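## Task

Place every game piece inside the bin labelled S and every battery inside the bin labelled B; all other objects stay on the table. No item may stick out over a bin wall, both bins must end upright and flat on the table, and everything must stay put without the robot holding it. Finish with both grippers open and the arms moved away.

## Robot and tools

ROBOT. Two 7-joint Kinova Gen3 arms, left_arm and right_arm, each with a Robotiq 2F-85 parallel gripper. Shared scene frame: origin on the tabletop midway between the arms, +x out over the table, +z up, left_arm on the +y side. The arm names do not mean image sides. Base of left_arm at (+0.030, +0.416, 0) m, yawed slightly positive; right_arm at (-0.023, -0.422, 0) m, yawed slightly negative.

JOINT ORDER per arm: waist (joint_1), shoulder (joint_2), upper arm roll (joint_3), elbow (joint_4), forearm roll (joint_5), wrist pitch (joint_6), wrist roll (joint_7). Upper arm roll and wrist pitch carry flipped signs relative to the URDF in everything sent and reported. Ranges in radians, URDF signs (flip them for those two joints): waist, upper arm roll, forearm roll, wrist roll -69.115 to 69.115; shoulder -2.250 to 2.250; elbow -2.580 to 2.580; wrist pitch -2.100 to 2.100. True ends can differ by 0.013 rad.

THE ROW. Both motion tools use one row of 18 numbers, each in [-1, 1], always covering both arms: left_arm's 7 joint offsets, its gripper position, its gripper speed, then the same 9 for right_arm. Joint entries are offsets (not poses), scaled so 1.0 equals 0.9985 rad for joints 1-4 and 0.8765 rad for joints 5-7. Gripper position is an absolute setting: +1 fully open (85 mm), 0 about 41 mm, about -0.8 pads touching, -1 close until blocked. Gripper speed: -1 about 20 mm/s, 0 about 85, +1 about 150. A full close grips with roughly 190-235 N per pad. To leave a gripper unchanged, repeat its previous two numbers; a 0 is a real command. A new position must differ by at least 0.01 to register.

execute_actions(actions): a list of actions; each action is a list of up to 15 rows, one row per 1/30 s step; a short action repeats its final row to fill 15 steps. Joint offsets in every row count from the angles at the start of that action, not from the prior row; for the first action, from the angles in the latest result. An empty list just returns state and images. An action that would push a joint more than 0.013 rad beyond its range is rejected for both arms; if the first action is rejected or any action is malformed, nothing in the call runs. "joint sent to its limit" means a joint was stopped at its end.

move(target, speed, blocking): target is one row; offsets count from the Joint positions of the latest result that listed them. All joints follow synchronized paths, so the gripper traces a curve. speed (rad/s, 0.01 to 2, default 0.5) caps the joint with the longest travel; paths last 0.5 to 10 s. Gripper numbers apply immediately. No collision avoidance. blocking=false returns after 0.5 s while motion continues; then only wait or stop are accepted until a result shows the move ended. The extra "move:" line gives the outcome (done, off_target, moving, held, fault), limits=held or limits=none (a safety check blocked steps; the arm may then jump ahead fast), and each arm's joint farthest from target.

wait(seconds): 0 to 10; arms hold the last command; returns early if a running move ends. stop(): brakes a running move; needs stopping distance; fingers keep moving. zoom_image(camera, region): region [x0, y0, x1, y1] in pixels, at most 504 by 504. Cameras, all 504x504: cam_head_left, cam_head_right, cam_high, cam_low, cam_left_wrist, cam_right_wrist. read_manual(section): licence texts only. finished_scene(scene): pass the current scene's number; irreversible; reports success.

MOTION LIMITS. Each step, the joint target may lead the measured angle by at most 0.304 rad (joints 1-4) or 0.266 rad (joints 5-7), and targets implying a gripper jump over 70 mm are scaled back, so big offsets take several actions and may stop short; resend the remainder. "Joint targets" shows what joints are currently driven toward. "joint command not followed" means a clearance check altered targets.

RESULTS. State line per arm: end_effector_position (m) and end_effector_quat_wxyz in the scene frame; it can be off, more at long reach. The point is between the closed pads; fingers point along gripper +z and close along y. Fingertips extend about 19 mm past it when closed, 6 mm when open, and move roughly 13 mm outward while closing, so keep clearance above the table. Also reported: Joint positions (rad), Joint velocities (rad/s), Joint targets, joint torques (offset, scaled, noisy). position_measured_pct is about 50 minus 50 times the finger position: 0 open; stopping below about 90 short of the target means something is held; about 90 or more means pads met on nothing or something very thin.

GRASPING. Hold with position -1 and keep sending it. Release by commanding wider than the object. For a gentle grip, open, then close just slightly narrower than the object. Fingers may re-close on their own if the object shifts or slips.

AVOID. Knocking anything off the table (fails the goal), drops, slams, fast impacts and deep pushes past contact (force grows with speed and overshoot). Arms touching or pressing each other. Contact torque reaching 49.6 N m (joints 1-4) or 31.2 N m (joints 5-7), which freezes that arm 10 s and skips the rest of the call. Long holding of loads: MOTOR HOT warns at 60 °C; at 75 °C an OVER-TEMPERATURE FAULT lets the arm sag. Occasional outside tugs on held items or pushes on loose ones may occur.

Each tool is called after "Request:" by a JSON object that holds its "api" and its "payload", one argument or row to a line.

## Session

Request:
{"api": "execute_actions", "payload": {
  "actions": []
}}

Scene clock: 0.00 s.
left_arm: end_effector_position=(+0.2151, +0.4205, +0.3583) position_measured_pct=0.0 end_effector_quat_wxyz=(+0.498, +0.590, +0.596, -0.220) | right_arm: end_effector_position=(+0.5689, +0.0253, +0.2541) position_measured_pct=0.0 end_effector_quat_wxyz=(-0.265, +0.797, +0.360, +0.407)
Joint names: [waist, shoulder, upper arm roll, elbow, forearm roll, wrist pitch, wrist roll]
Joint positions: left_arm=[-0.506  0.194  0.846  2.187  0.542 -1.942  4.627] | right_arm=[-0.533  0.661  0.008  1.591 -1.72  -0.412  0.288]
Joint velocities: left_arm=[-0.     0.001  0.    -0.     0.    -0.    -0.002] | right_arm=[-0.     0.     0.    -0.     0.001 -0.    -0.   ]
Joint torques (N m, as the joint torque sensors report them, + toward a larger Joint positions number): no reading
Motor temperatures (°C, as the motors report them): left_arm=[26 34 29 28 31 33 34] | right_arm=[31 27 27 29 37 38 32]
Joint targets: left_arm=[-0.506 0.194 0.846 2.187 0.542 -1.942 4.627] | right_arm=[-0.533 0.661 0.008 1.591 -1.720 -0.412 0.288]

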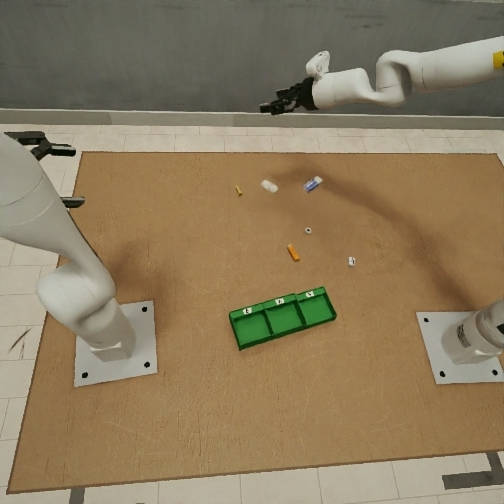

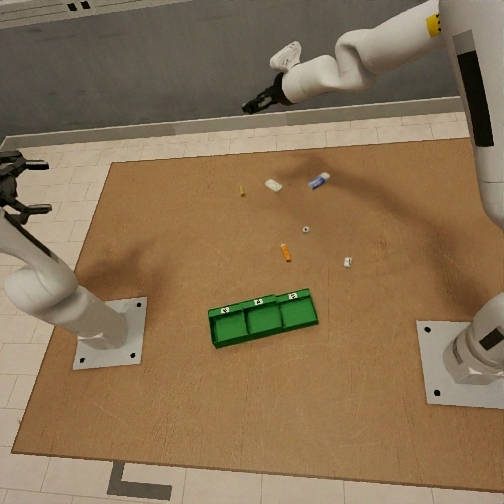

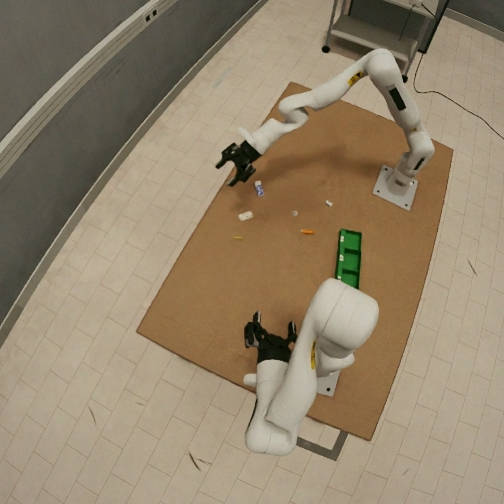

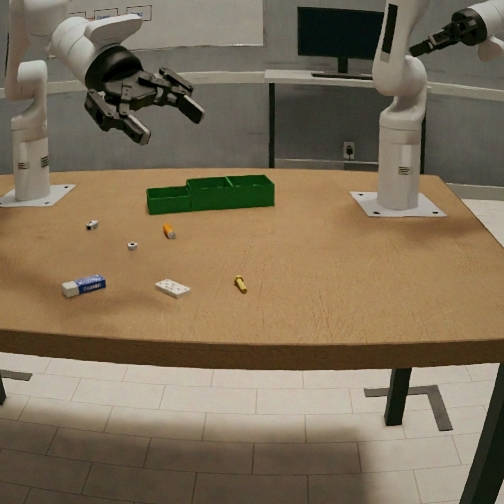

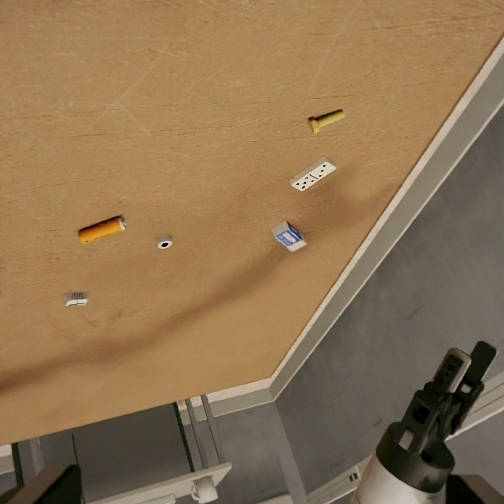

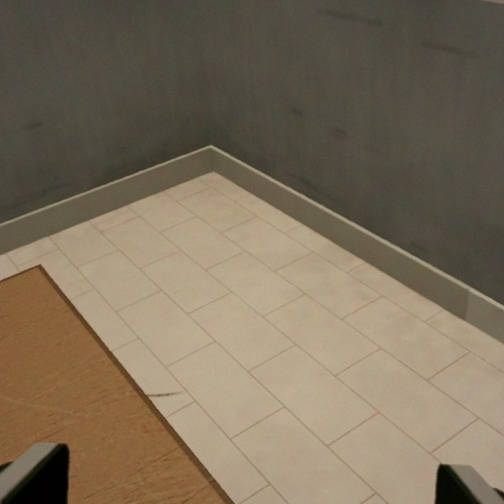

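Request:
{"api": "zoom_image", "payload": {
  "camera": "cam_head_left",
  "region": [215,165,375,355]
}}

Request:
{"api": "zoom_image", "payload": {
  "camera": "cam_low",
  "region": [50,165,300,310]
}}

Region (215, 165, 375, 355) of cam_head_left's 504x504 image, scaled by 2.653, with more detail than that image has; it fills the left 424 columns of this view, and the rest is white.

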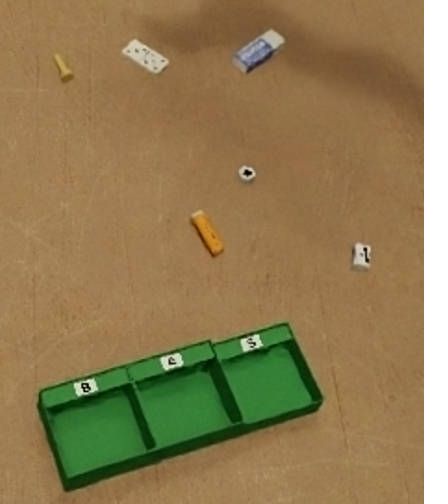

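Region (50, 165, 300, 310) of cam_low's 504x504 image, scaled by 2.016, with more detail than that image has; it fills the top 292 rows of this view, and the rest is white.

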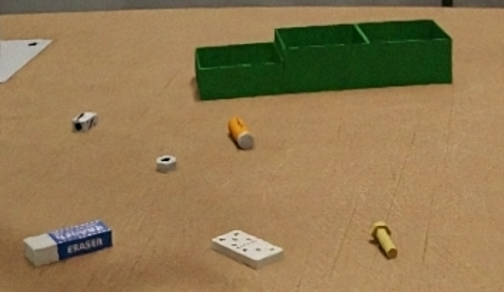

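Request:
{"api": "move", "payload": {
  "target": [0.3,0.106,-0.847,-0.488,-0.618,0.915,0,1,0, 0.95,-0.35,0,0,0,0,0,1,0],
  "speed": 0.9
}}

Scene clock: 17.60 s.
left_arm: end_effector_position=(+0.4279, +0.5225, +0.2448) position_measured_pct=0.0 end_effector_quat_wxyz=(+0.000, +0.993, +0.119, +0.001) | right_arm: end_effector_position=(+0.6545, -0.6278, +0.5075) position_measured_pct=0.0 end_effector_quat_wxyz=(+0.009, +0.788, +0.001, +0.616)
Joint names: [waist, shoulder, upper arm roll, elbow, forearm roll, wrist pitch, wrist roll]
Joint positions: left_arm=[-0.207  0.3    0.     1.7    0.001 -1.14   4.627] | right_arm=[ 0.416  0.311  0.008  1.591 -1.72  -0.412  0.288]
Joint velocities: left_arm=[ 0.    -0.001 -0.001  0.     0.001 -0.     0.001] | right_arm=[ 0.002 -0.     0.     0.001  0.001  0.     0.   ]
Joint torques (N m, as the joint torque sensors report them, + toward a larger Joint positions number): left_arm=[  0.04 -14.34  -0.2   -7.64  -0.18  -0.04  -0.27] | right_arm=[  0.06 -18.33   0.63 -10.58  -1.09  -1.01  -0.37]
Motor temperatures (°C, as the motors report them): left_arm=[26 33 29 28 31 33 34] | right_arm=[31 27 27 29 37 38 32]
Joint targets: left_arm=[-0.207 0.300 0.000 1.700 0.001 -1.140 4.627] | right_arm=[0.416 0.311 0.008 1.591 -1.720 -0.412 0.288]
move: done; limits=none; left_arm: farthest joint: the waist, 0.000 radians from its target (0.300 radians at the start); right_arm: farthest joint: the waist, 0.000 radians from its target (0.948 radians at the start)

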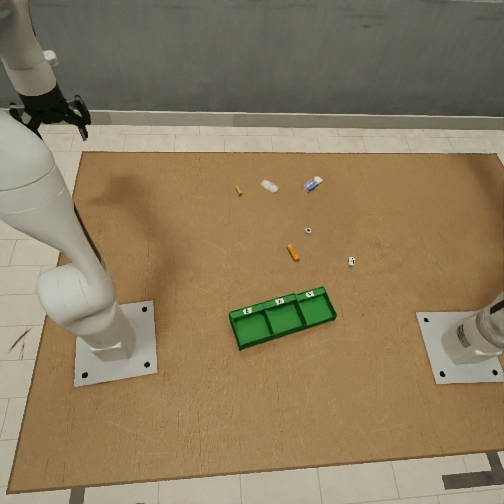

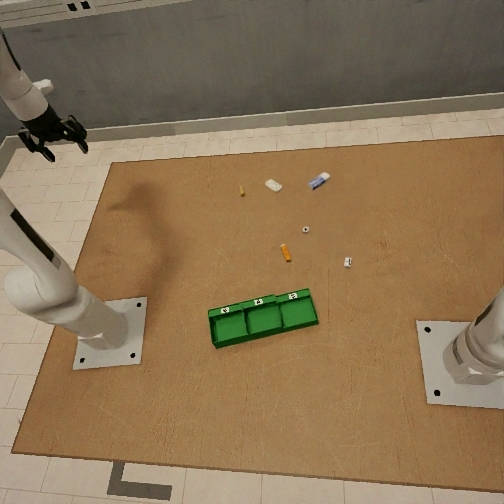

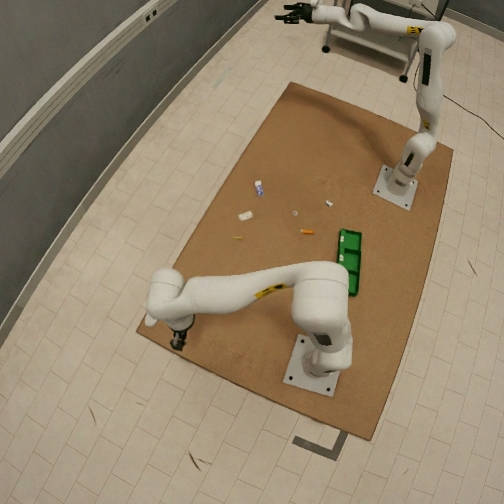

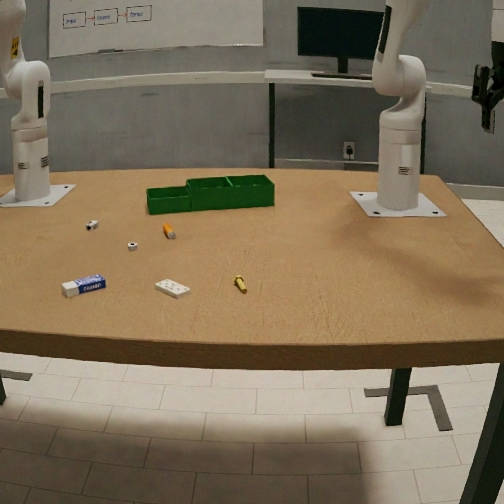

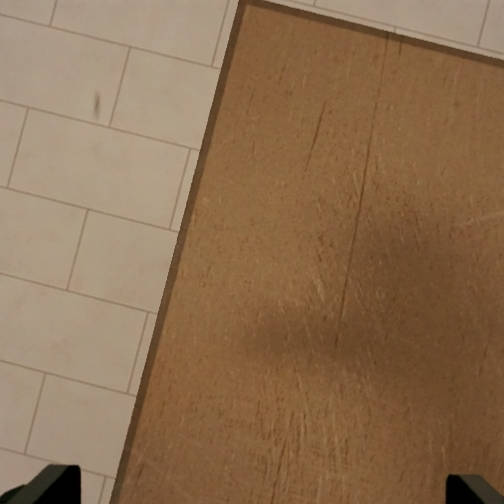

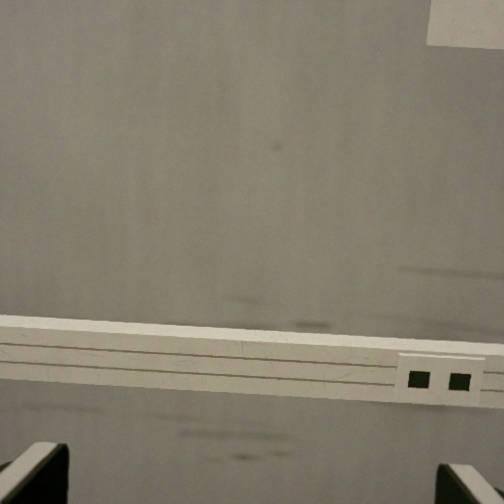

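Request:
{"api": "move", "payload": {
  "target": [0.691,0.178,0,-0.054,0,0.141,0.903,0.2,0, 0,0,0,0,0,0,0,1,0],
  "speed": 1
}}

Request:
{"api": "move", "payload": {
  "target": [0.691,0.179,0,-0.055,0,0.141,0.903,0.2,0, 0,0,0,0,0,0,0,1,0],
  "speed": 1
}}

Scene clock: 27.47 s.
left_arm: end_effector_position=(+0.4522, +0.2268, +0.1822) position_measured_pct=40.1 end_effector_quat_wxyz=(+0.001, +0.986, +0.169, +0.001) | right_arm: end_effector_position=(+0.6545, -0.6278, +0.5075) position_measured_pct=0.0 end_effector_quat_wxyz=(+0.009, +0.788, +0.001, +0.616)
Joint names: [waist, shoulder, upper arm roll, elbow, forearm roll, wrist pitch, wrist roll]
Joint positions: left_arm=[ 0.483  0.478  0.     1.646  0.001 -1.016  5.419] | right_arm=[ 0.416  0.311  0.008  1.591 -1.72  -0.412  0.288]
Joint velocities: left_arm=[ 0.002  0.002  0.     0.    -0.001  0.    -0.   ] | right_arm=[-0.001 -0.001 -0.     0.001  0.001 -0.002 -0.   ]
Joint torques (N m, as the joint torque sensors report them, + toward a larger Joint positions number): left_arm=[  0.21 -17.29  -0.25  -7.16  -0.15  -0.03  -0.28] | right_arm=[  0.   -18.33   0.68 -10.25  -1.16  -0.99  -0.43]
Motor temperatures (°C, as the motors report them): left_arm=[26 33 29 28 31 33 34] | right_arm=[31 28 27 29 37 38 32]
Joint targets: left_arm=[0.483 0.478 0.000 1.646 0.001 -1.016 5.419] | right_arm=[0.416 0.311 0.008 1.591 -1.720 -0.412 0.288]
move: done; limits=none; left_arm: farthest joint: the waist, 0.000 radians from its target (0.690 radians at the start); right_arm: farthest joint: the waist, 0.000 radians from its target (0.000 radians at the start)

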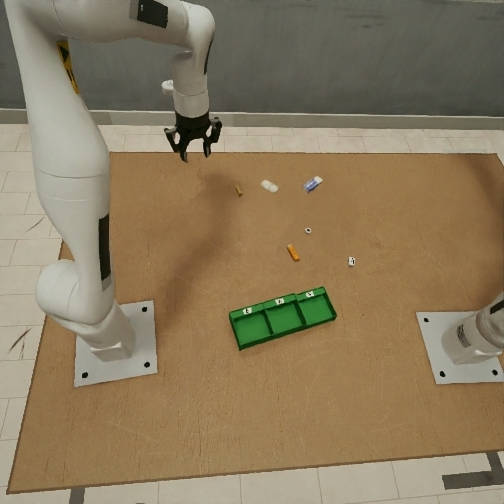

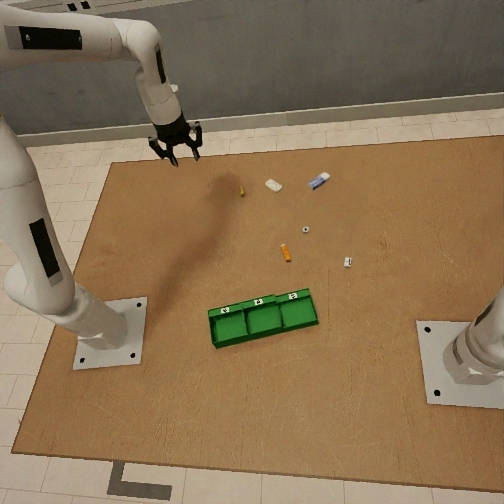

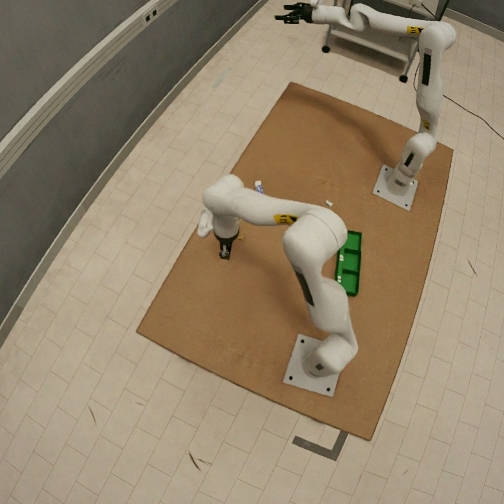

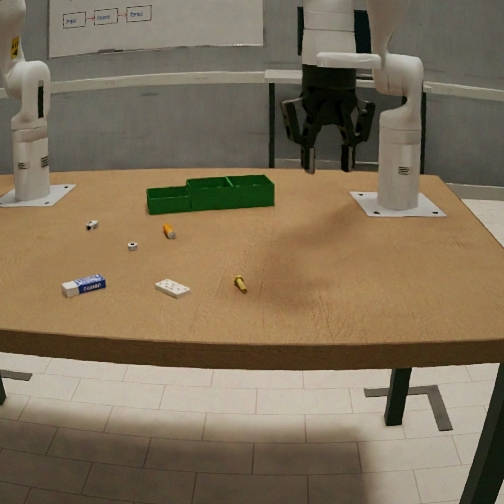

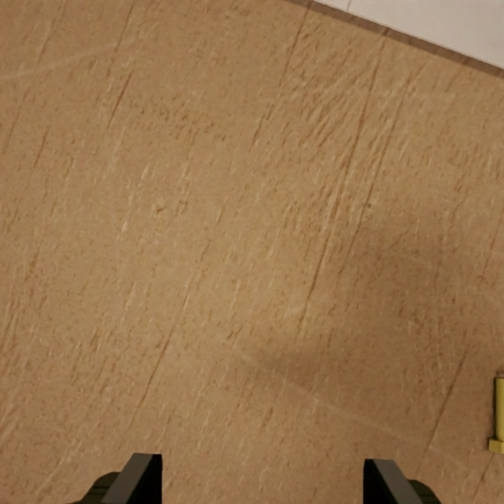

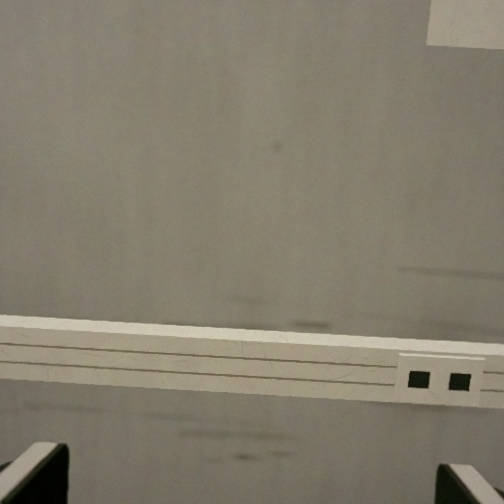

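Scene clock: 29.03 s.
left_arm: end_effector_position=(+0.2555, -0.0341, +0.1101) position_measured_pct=40.1 end_effector_quat_wxyz=(+0.001, +0.976, +0.219, +0.000) | right_arm: end_effector_position=(+0.6545, -0.6278, +0.5075) position_measured_pct=0.0 end_effector_quat_wxyz=(+0.009, +0.788, +0.001, +0.616)
Joint names: [waist, shoulder, upper arm roll, elbow, forearm roll, wrist pitch, wrist roll]
Joint positions: left_arm=[ 1.173  0.656  0.     1.591  0.001 -0.892  6.21 ] | right_arm=[ 0.416  0.311  0.008  1.591 -1.72  -0.412  0.288]
Joint velocities: left_arm=[ 0.003  0.     0.001 -0.001  0.    -0.    -0.001] | right_arm=[ 0.    -0.001 -0.    -0.     0.001  0.001  0.   ]
Joint torques (N m, as the joint torque sensors report them, + toward a larger Joint positions number): left_arm=[  0.46 -19.54  -0.16  -6.36  -0.22  -0.14  -0.27] | right_arm=[  0.12 -18.43   0.8  -10.47  -1.06  -0.94  -0.43]
Motor temperatures (°C, as the motors report them): left_arm=[26 33 29 28 31 33 34] | right_arm=[31 28 27 29 37 38 32]
Joint targets: left_arm=[1.173 0.656 0.000 1.591 0.001 -0.892 6.210] | right_arm=[0.416 0.311 0.008 1.591 -1.720 -0.412 0.288]
move: done; limits=none; left_arm: farthest joint: the waist, 0.000 radians from its target (0.690 radians at the start); right_arm: farthest joint: the waist, 0.000 radians from its target (0.000 radians at the start)

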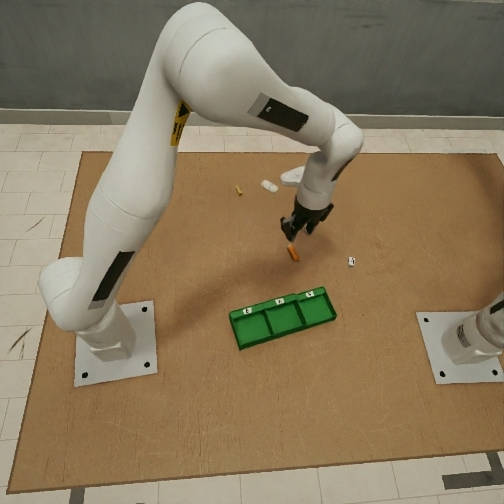

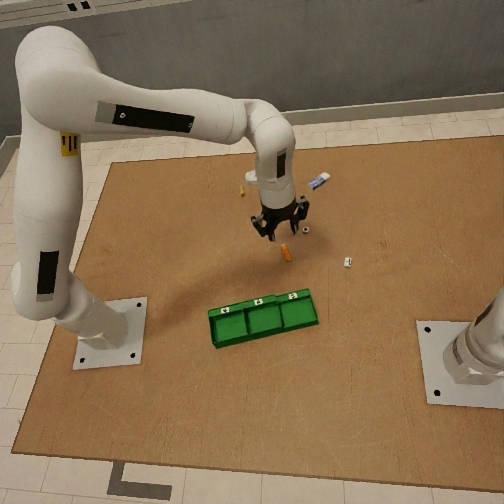

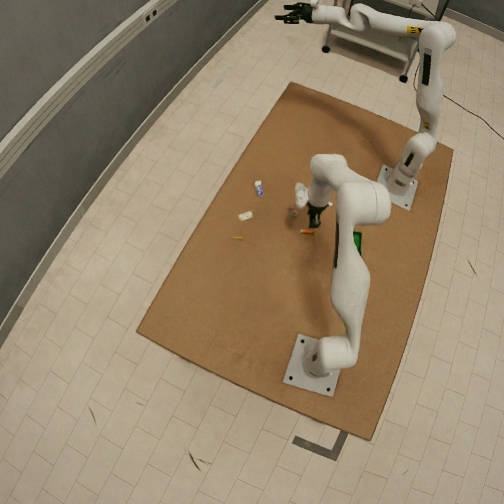

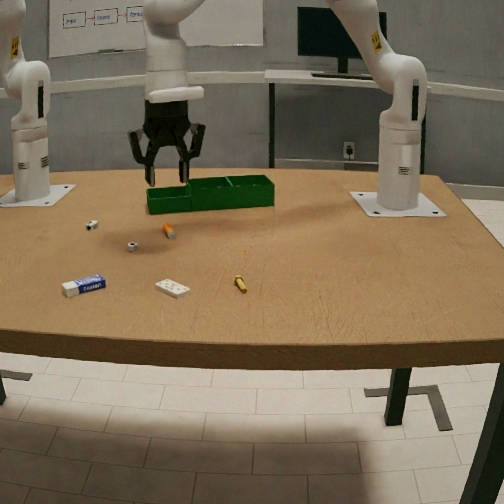

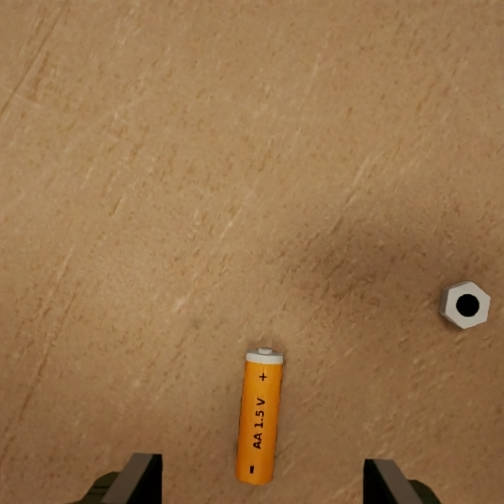

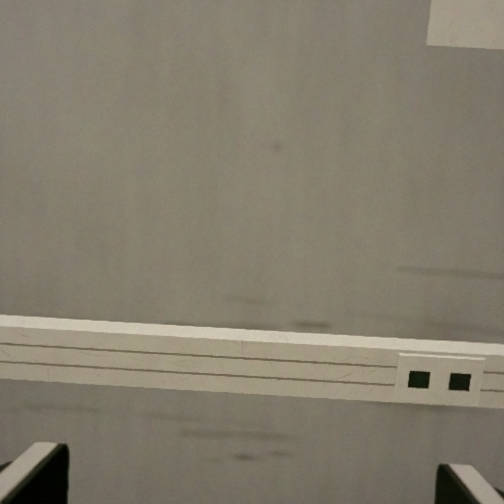

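Request:
{"api": "move", "payload": {
  "target": [0.012,0.153,0,0.056,0,0.236,-0.11,0.2,0, 0,0,0,0,0,0,0,1,0],
  "speed": 0.4
}}

Scene clock: 37.50 s.
left_arm: end_effector_position=(+0.2507, -0.0377, +0.0207) position_measured_pct=40.1 end_effector_quat_wxyz=(+0.000, +0.986, +0.166, -0.000) | right_arm: end_effector_position=(+0.6545, -0.6278, +0.5075) position_measured_pct=0.0 end_effector_quat_wxyz=(+0.009, +0.788, +0.001, +0.616)
Joint names: [waist, shoulder, upper arm roll, elbow, forearm roll, wrist pitch, wrist roll]
Joint positions: left_arm=[ 1.185  0.809  0.     1.647  0.001 -0.686  6.114] | right_arm=[ 0.416  0.311  0.008  1.591 -1.72  -0.412  0.288]
Joint velocities: left_arm=[-0.001  0.003 -0.    -0.    -0.     0.001 -0.003] | right_arm=[-0.    -0.001 -0.    -0.     0.002  0.     0.   ]
Joint torques (N m, as the joint torque sensors report them, + toward a larger Joint positions number): left_arm=[  0.12 -20.46  -0.31  -5.06  -0.21  -0.3   -0.31] | right_arm=[  0.24 -18.28   0.69 -10.39  -1.12  -1.    -0.38]
Motor temperatures (°C, as the motors report them): left_arm=[26 34 29 28 31 33 34] | right_arm=[31 28 27 29 37 38 32]
Joint targets: left_arm=[1.185 0.809 0.000 1.647 0.001 -0.686 6.114] | right_arm=[0.416 0.311 0.008 1.591 -1.720 -0.412 0.288]
move: done; limits=none; left_arm: farthest joint: the waist, 0.000 radians from its target (0.012 radians at the start); right_arm: farthest joint: the waist, 0.000 radians from its target (0.000 radians at the start)

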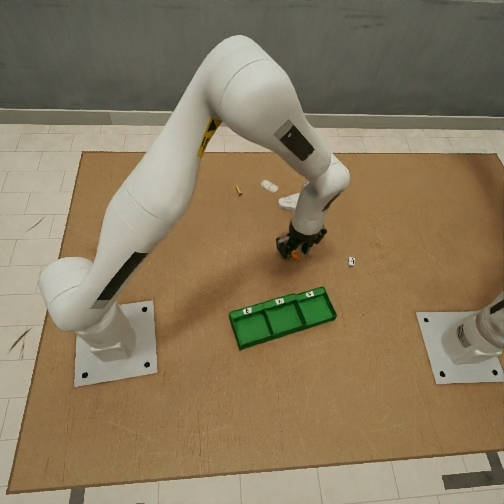

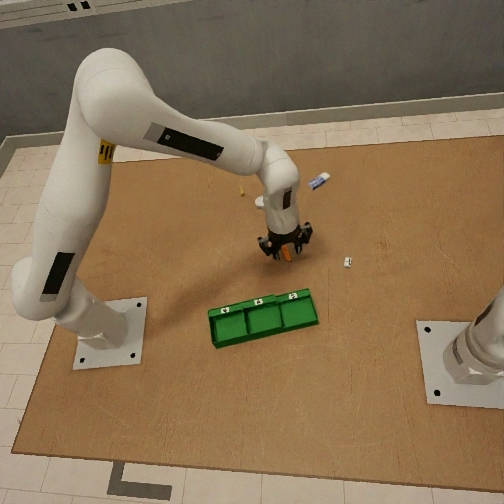

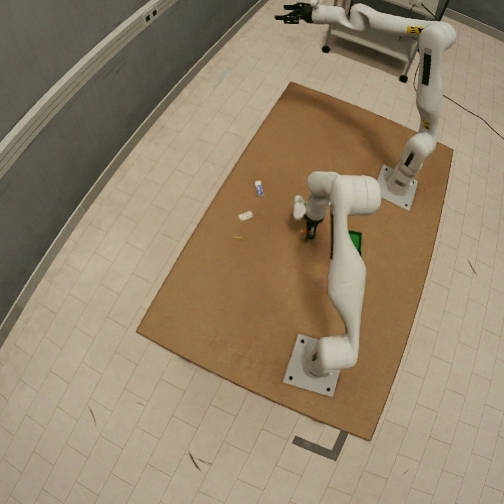

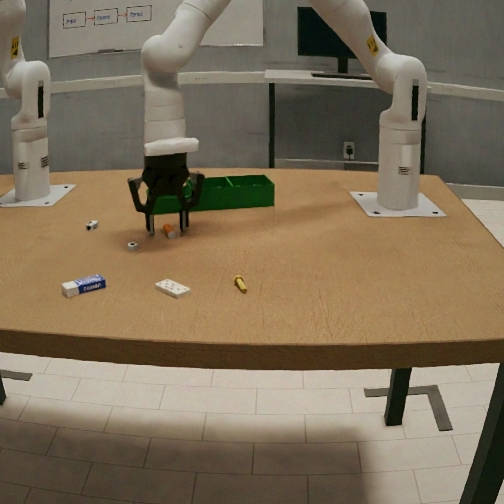

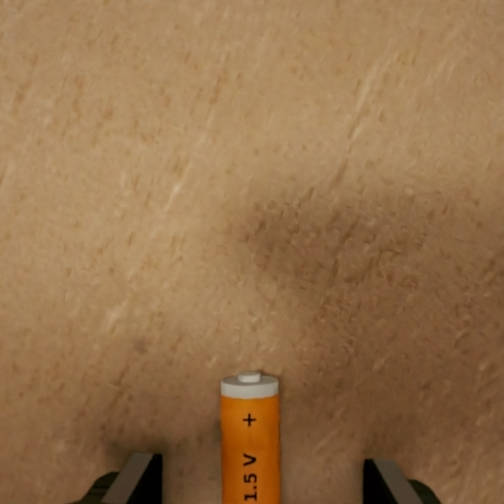

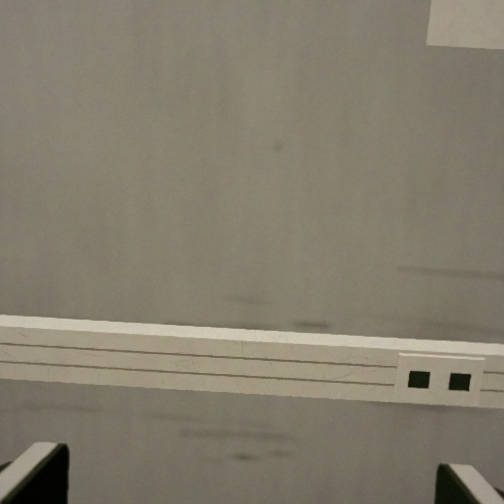

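Request:
{"api": "move", "payload": {
  "target": [0,0,0,0,0,0,0,-1,-0.2, 0,0,0,0,0,0,0,1,0]
}}

Scene clock: 39.97 s.
left_arm: end_effector_position=(+0.2508, -0.0379, +0.0211) position_measured_pct=81.0 end_effector_quat_wxyz=(+0.001, +0.986, +0.166, +0.000) | right_arm: end_effector_position=(+0.6545, -0.6278, +0.5075) position_measured_pct=0.0 end_effector_quat_wxyz=(+0.009, +0.788, +0.001, +0.616)
Joint names: [waist, shoulder, upper arm roll, elbow, forearm roll, wrist pitch, wrist roll]
Joint positions: left_arm=[ 1.185  0.808  0.     1.646  0.001 -0.686  6.114] | right_arm=[ 0.416  0.311  0.008  1.591 -1.72  -0.412  0.288]
Joint velocities: left_arm=[-0.     0.001 -0.    -0.    -0.     0.    -0.001] | right_arm=[ 0.002  0.001  0.    -0.001  0.001 -0.001 -0.   ]
Joint torques (N m, as the joint torque sensors report them, + toward a larger Joint positions number): left_arm=[  0.13 -19.92  -0.39  -5.05  -0.22  -0.19  -0.21] | right_arm=[  0.1  -18.29   0.87 -10.46  -1.02  -0.9   -0.37]
Motor temperatures (°C, as the motors report them): left_arm=[26 34 29 28 31 33 34] | right_arm=[31 28 27 29 37 38 32]
Joint targets: left_arm=[1.185 0.809 0.000 1.647 0.001 -0.686 6.114] | right_arm=[0.416 0.311 0.008 1.591 -1.720 -0.412 0.288]
move: done; limits=none; left_arm: farthest joint: the shoulder, 0.001 radians from its target (0.000 radians at the start); right_arm: farthest joint: the waist, 0.000 radians from its target (0.000 radians at the start)

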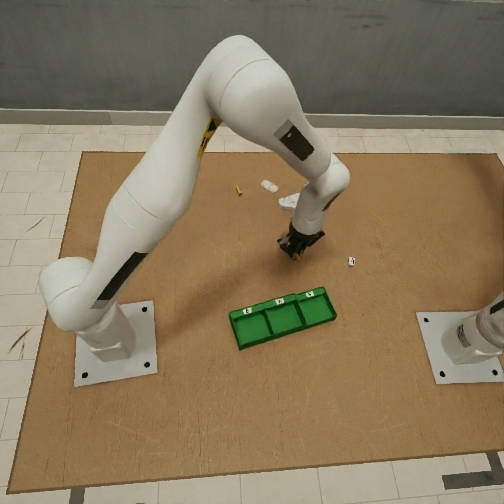

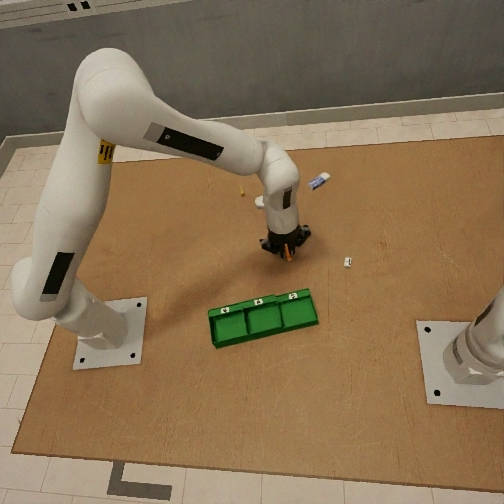

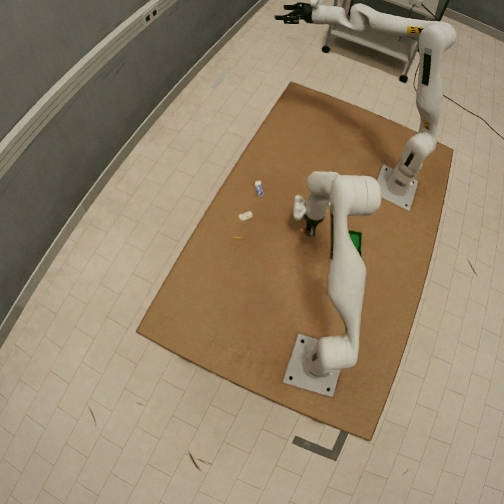

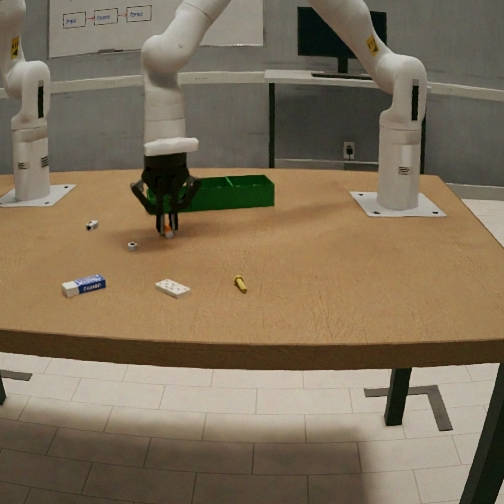

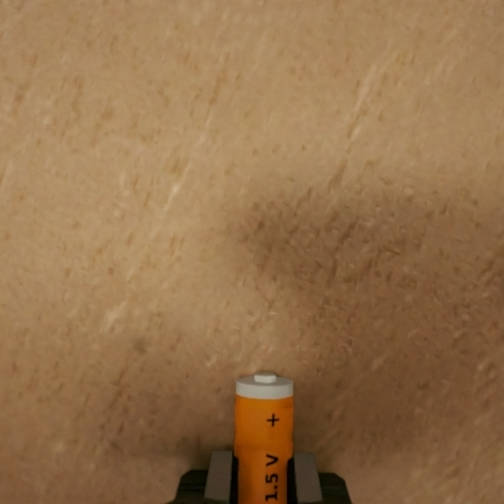

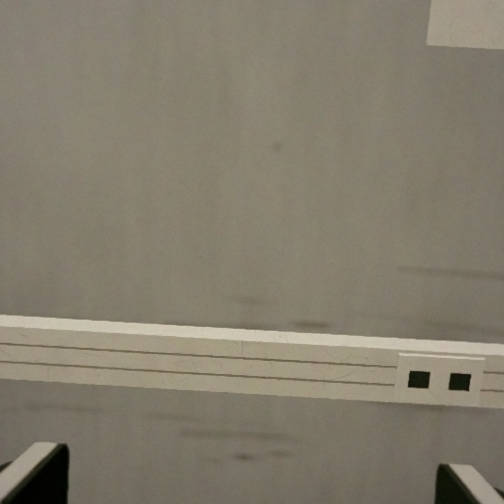

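Request:
{"api": "move", "payload": {
  "target": [0,-0.153,0,-0.056,0,-0.236,0,-1,-0.2, 0,0,0,0,0,0,0,1,0],
  "speed": 0.6
}}

Request:
{"api": "move", "payload": {
  "target": [0.351,-0.315,0,0.616,0,0.339,0.251,-1,-0.2, 0,0,0,0,0,0,0,1,0],
  "speed": 0.9
}}

Scene clock: 51.07 s.
left_arm: end_effector_position=(+0.2502, -0.0369, +0.1105) position_measured_pct=81.0 end_effector_quat_wxyz=(+0.001, +0.986, +0.166, +0.000) | right_arm: end_effector_position=(+0.6545, -0.6278, +0.5075) position_measured_pct=0.0 end_effector_quat_wxyz=(+0.009, +0.788, +0.001, +0.616)
Joint names: [waist, shoulder, upper arm roll, elbow, forearm roll, wrist pitch, wrist roll]
Joint positions: left_arm=[ 1.185  0.656  0.     1.59   0.001 -0.893  6.114] | right_arm=[ 0.416  0.311  0.008  1.591 -1.72  -0.412  0.288]
Joint velocities: left_arm=[-0.    -0.002  0.    -0.     0.001  0.     0.001] | right_arm=[ 0.002 -0.002  0.     0.002  0.001 -0.    -0.   ]
Joint torques (N m, as the joint torque sensors report them, + toward a larger Joint positions number): left_arm=[  0.01 -19.31  -0.29  -6.5   -0.25  -0.24  -0.27] | right_arm=[  0.18 -18.27   0.64 -10.52  -1.11  -0.99  -0.32]
Motor temperatures (°C, as the motors report them): left_arm=[26 34 29 28 31 33 34] | right_arm=[31 28 27 29 37 38 32]
Joint targets: left_arm=[1.185 0.655 0.000 1.591 0.001 -0.893 6.114] | right_arm=[0.416 0.311 0.008 1.591 -1.720 -0.412 0.288]
move: done; limits=none; left_arm: farthest joint: the waist, 0.000 radians from its target (0.000 radians at the start); right_arm: farthest joint: the waist, 0.000 radians from its target (0.000 radians at the start)

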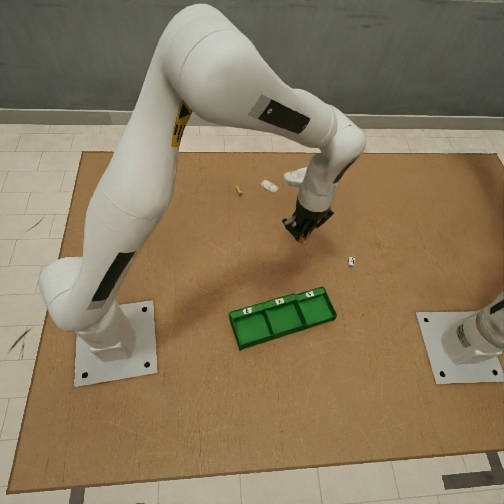

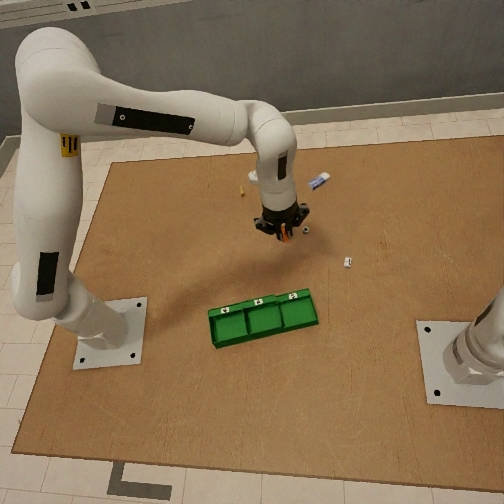

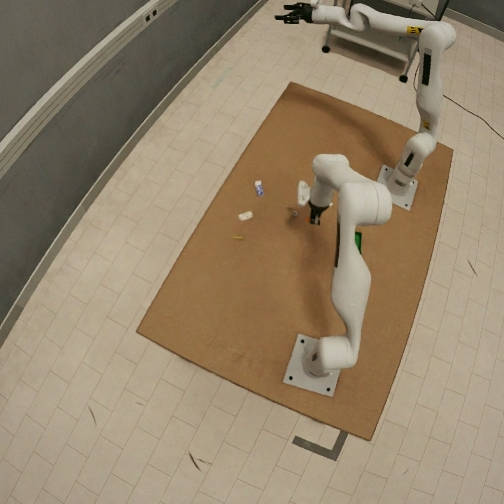

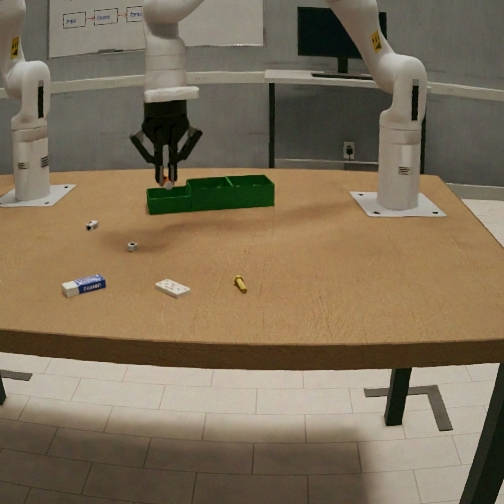

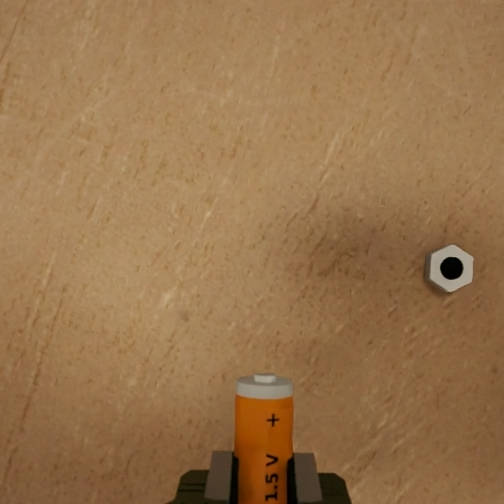

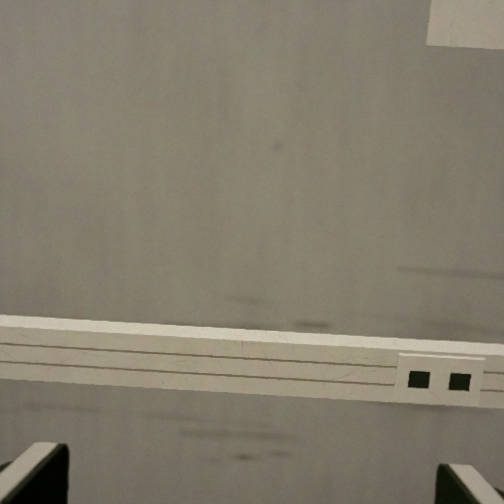

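Scene clock: 52.43 s.
left_arm: end_effector_position=(+0.0534, +0.0990, +0.1096) position_measured_pct=81.0 end_effector_quat_wxyz=(-0.000, +0.995, +0.101, -0.000) | right_arm: end_effector_position=(+0.6545, -0.6278, +0.5075) position_measured_pct=0.0 end_effector_quat_wxyz=(+0.009, +0.788, +0.001, +0.616)
Joint names: [waist, shoulder, upper arm roll, elbow, forearm roll, wrist pitch, wrist roll]
Joint positions: left_arm=[ 1.535  0.341  0.     2.206  0.001 -0.595  6.334] | right_arm=[ 0.416  0.311  0.008  1.591 -1.72  -0.412  0.288]
Joint velocities: left_arm=[ 0.003 -0.003  0.     0.     0.     0.    -0.001] | right_arm=[ 0.    -0.001 -0.     0.001  0.     0.001 -0.   ]
Joint torques (N m, as the joint torque sensors report them, + toward a larger Joint positions number): left_arm=[  0.44 -12.01  -0.12  -4.56  -0.19  -0.17  -0.24] | right_arm=[  0.15 -18.43   0.77 -10.34  -0.98  -0.94  -0.39]
Motor temperatures (°C, as the motors report them): left_arm=[26 34 29 28 31 33 34] | right_arm=[31 28 27 29 37 38 32]
Joint targets: left_arm=[1.535 0.341 0.000 2.206 0.001 -0.595 6.334] | right_arm=[0.416 0.311 0.008 1.591 -1.720 -0.412 0.288]
move: done; limits=none; left_arm: farthest joint: the waist, 0.000 radians from its target (0.351 radians at the start); right_arm: farthest joint: the waist, 0.000 radians from its target (0.000 radians at the start)

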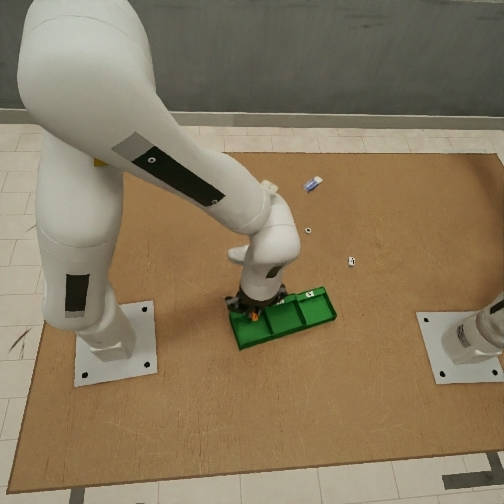

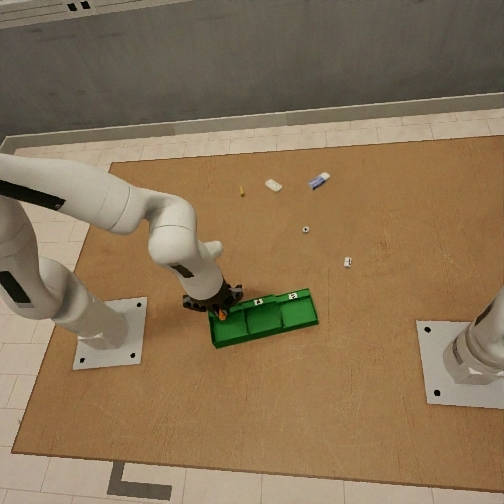

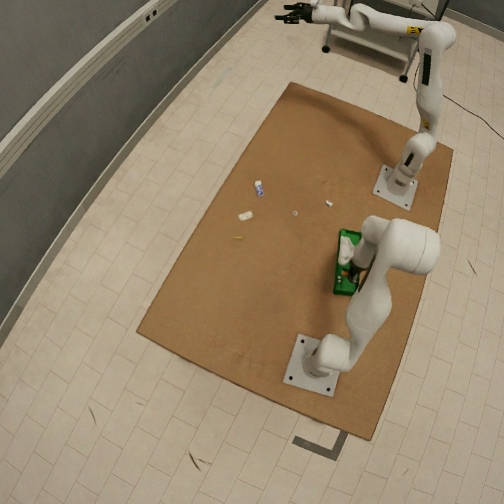

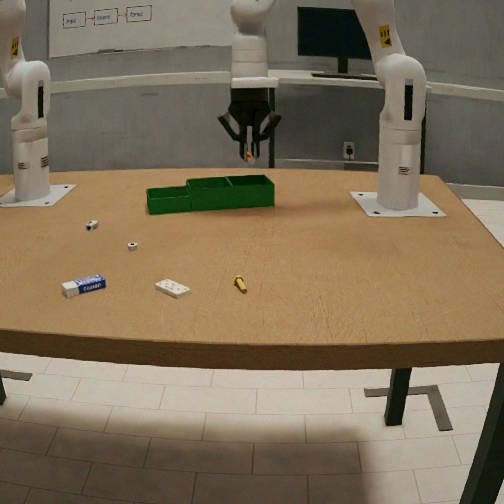

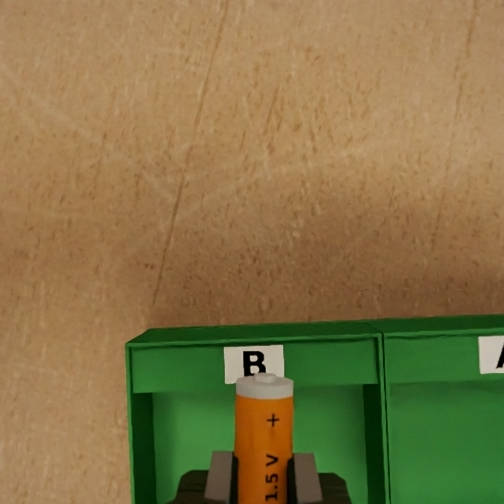

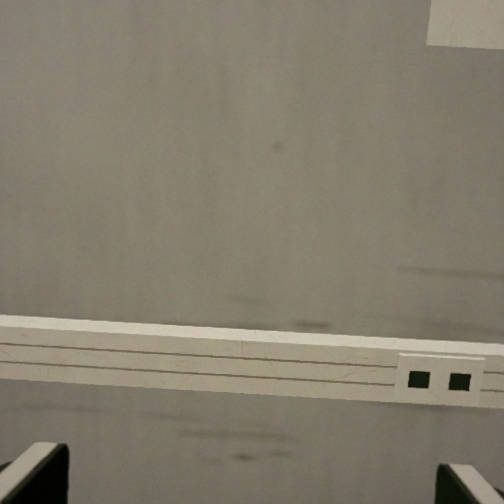

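Request:
{"api": "execute_actions", "payload": {
  "actions": []
}}

Scene clock: 72.23 s.
left_arm: end_effector_position=(+0.0533, +0.0990, +0.1097) position_measured_pct=81.0 end_effector_quat_wxyz=(-0.000, +0.995, +0.101, -0.000) | right_arm: end_effector_position=(+0.6545, -0.6278, +0.5075) position_measured_pct=0.0 end_effector_quat_wxyz=(+0.009, +0.788, +0.001, +0.616)
Joint names: [waist, shoulder, upper arm roll, elbow, forearm roll, wrist pitch, wrist roll]
Joint positions: left_arm=[ 1.535  0.341  0.     2.206  0.001 -0.595  6.334] | right_arm=[ 0.416  0.311  0.008  1.591 -1.72  -0.412  0.288]
Joint velocities: left_arm=[-0.001  0.001 -0.001 -0.    -0.    -0.001  0.003] | right_arm=[0.    0.001 0.    0.    0.    0.001 0.   ]
Joint torques (N m, as the joint torque sensors report them, + toward a larger Joint positions number): left_arm=[  0.13 -12.06  -0.07  -4.56  -0.21  -0.15  -0.23] | right_arm=[  0.03 -18.37   0.56 -10.48  -1.11  -0.9   -0.41]
Motor temperatures (°C, as the motors report them): left_arm=[26 34 29 28 31 33 34] | right_arm=[31 28 27 29 37 38 32]
Joint targets: left_arm=[1.535 0.341 0.000 2.206 0.001 -0.595 6.334] | right_arm=[0.416 0.311 0.008 1.591 -1.720 -0.412 0.288]

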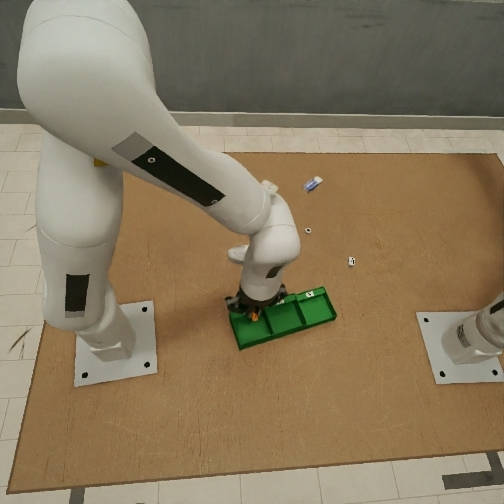

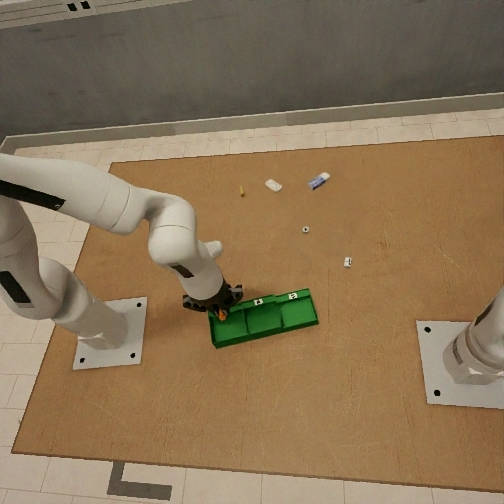

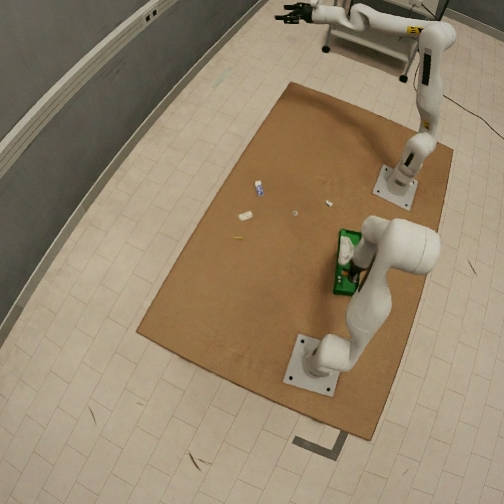

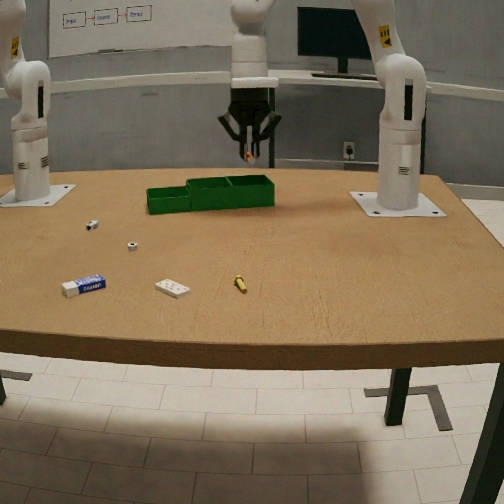

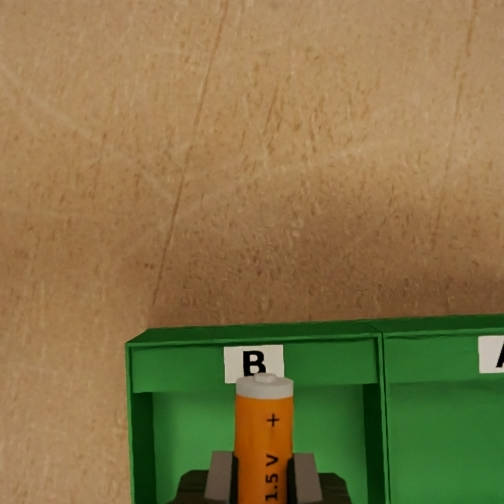

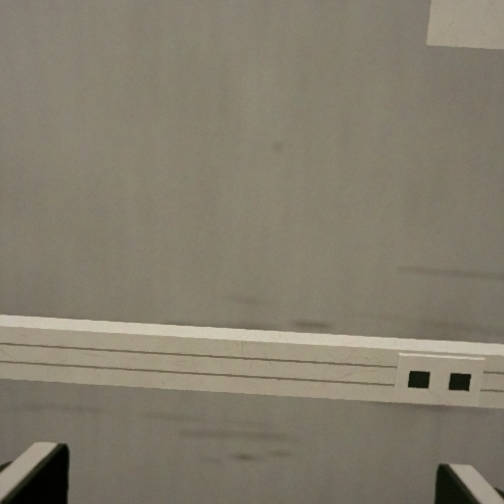

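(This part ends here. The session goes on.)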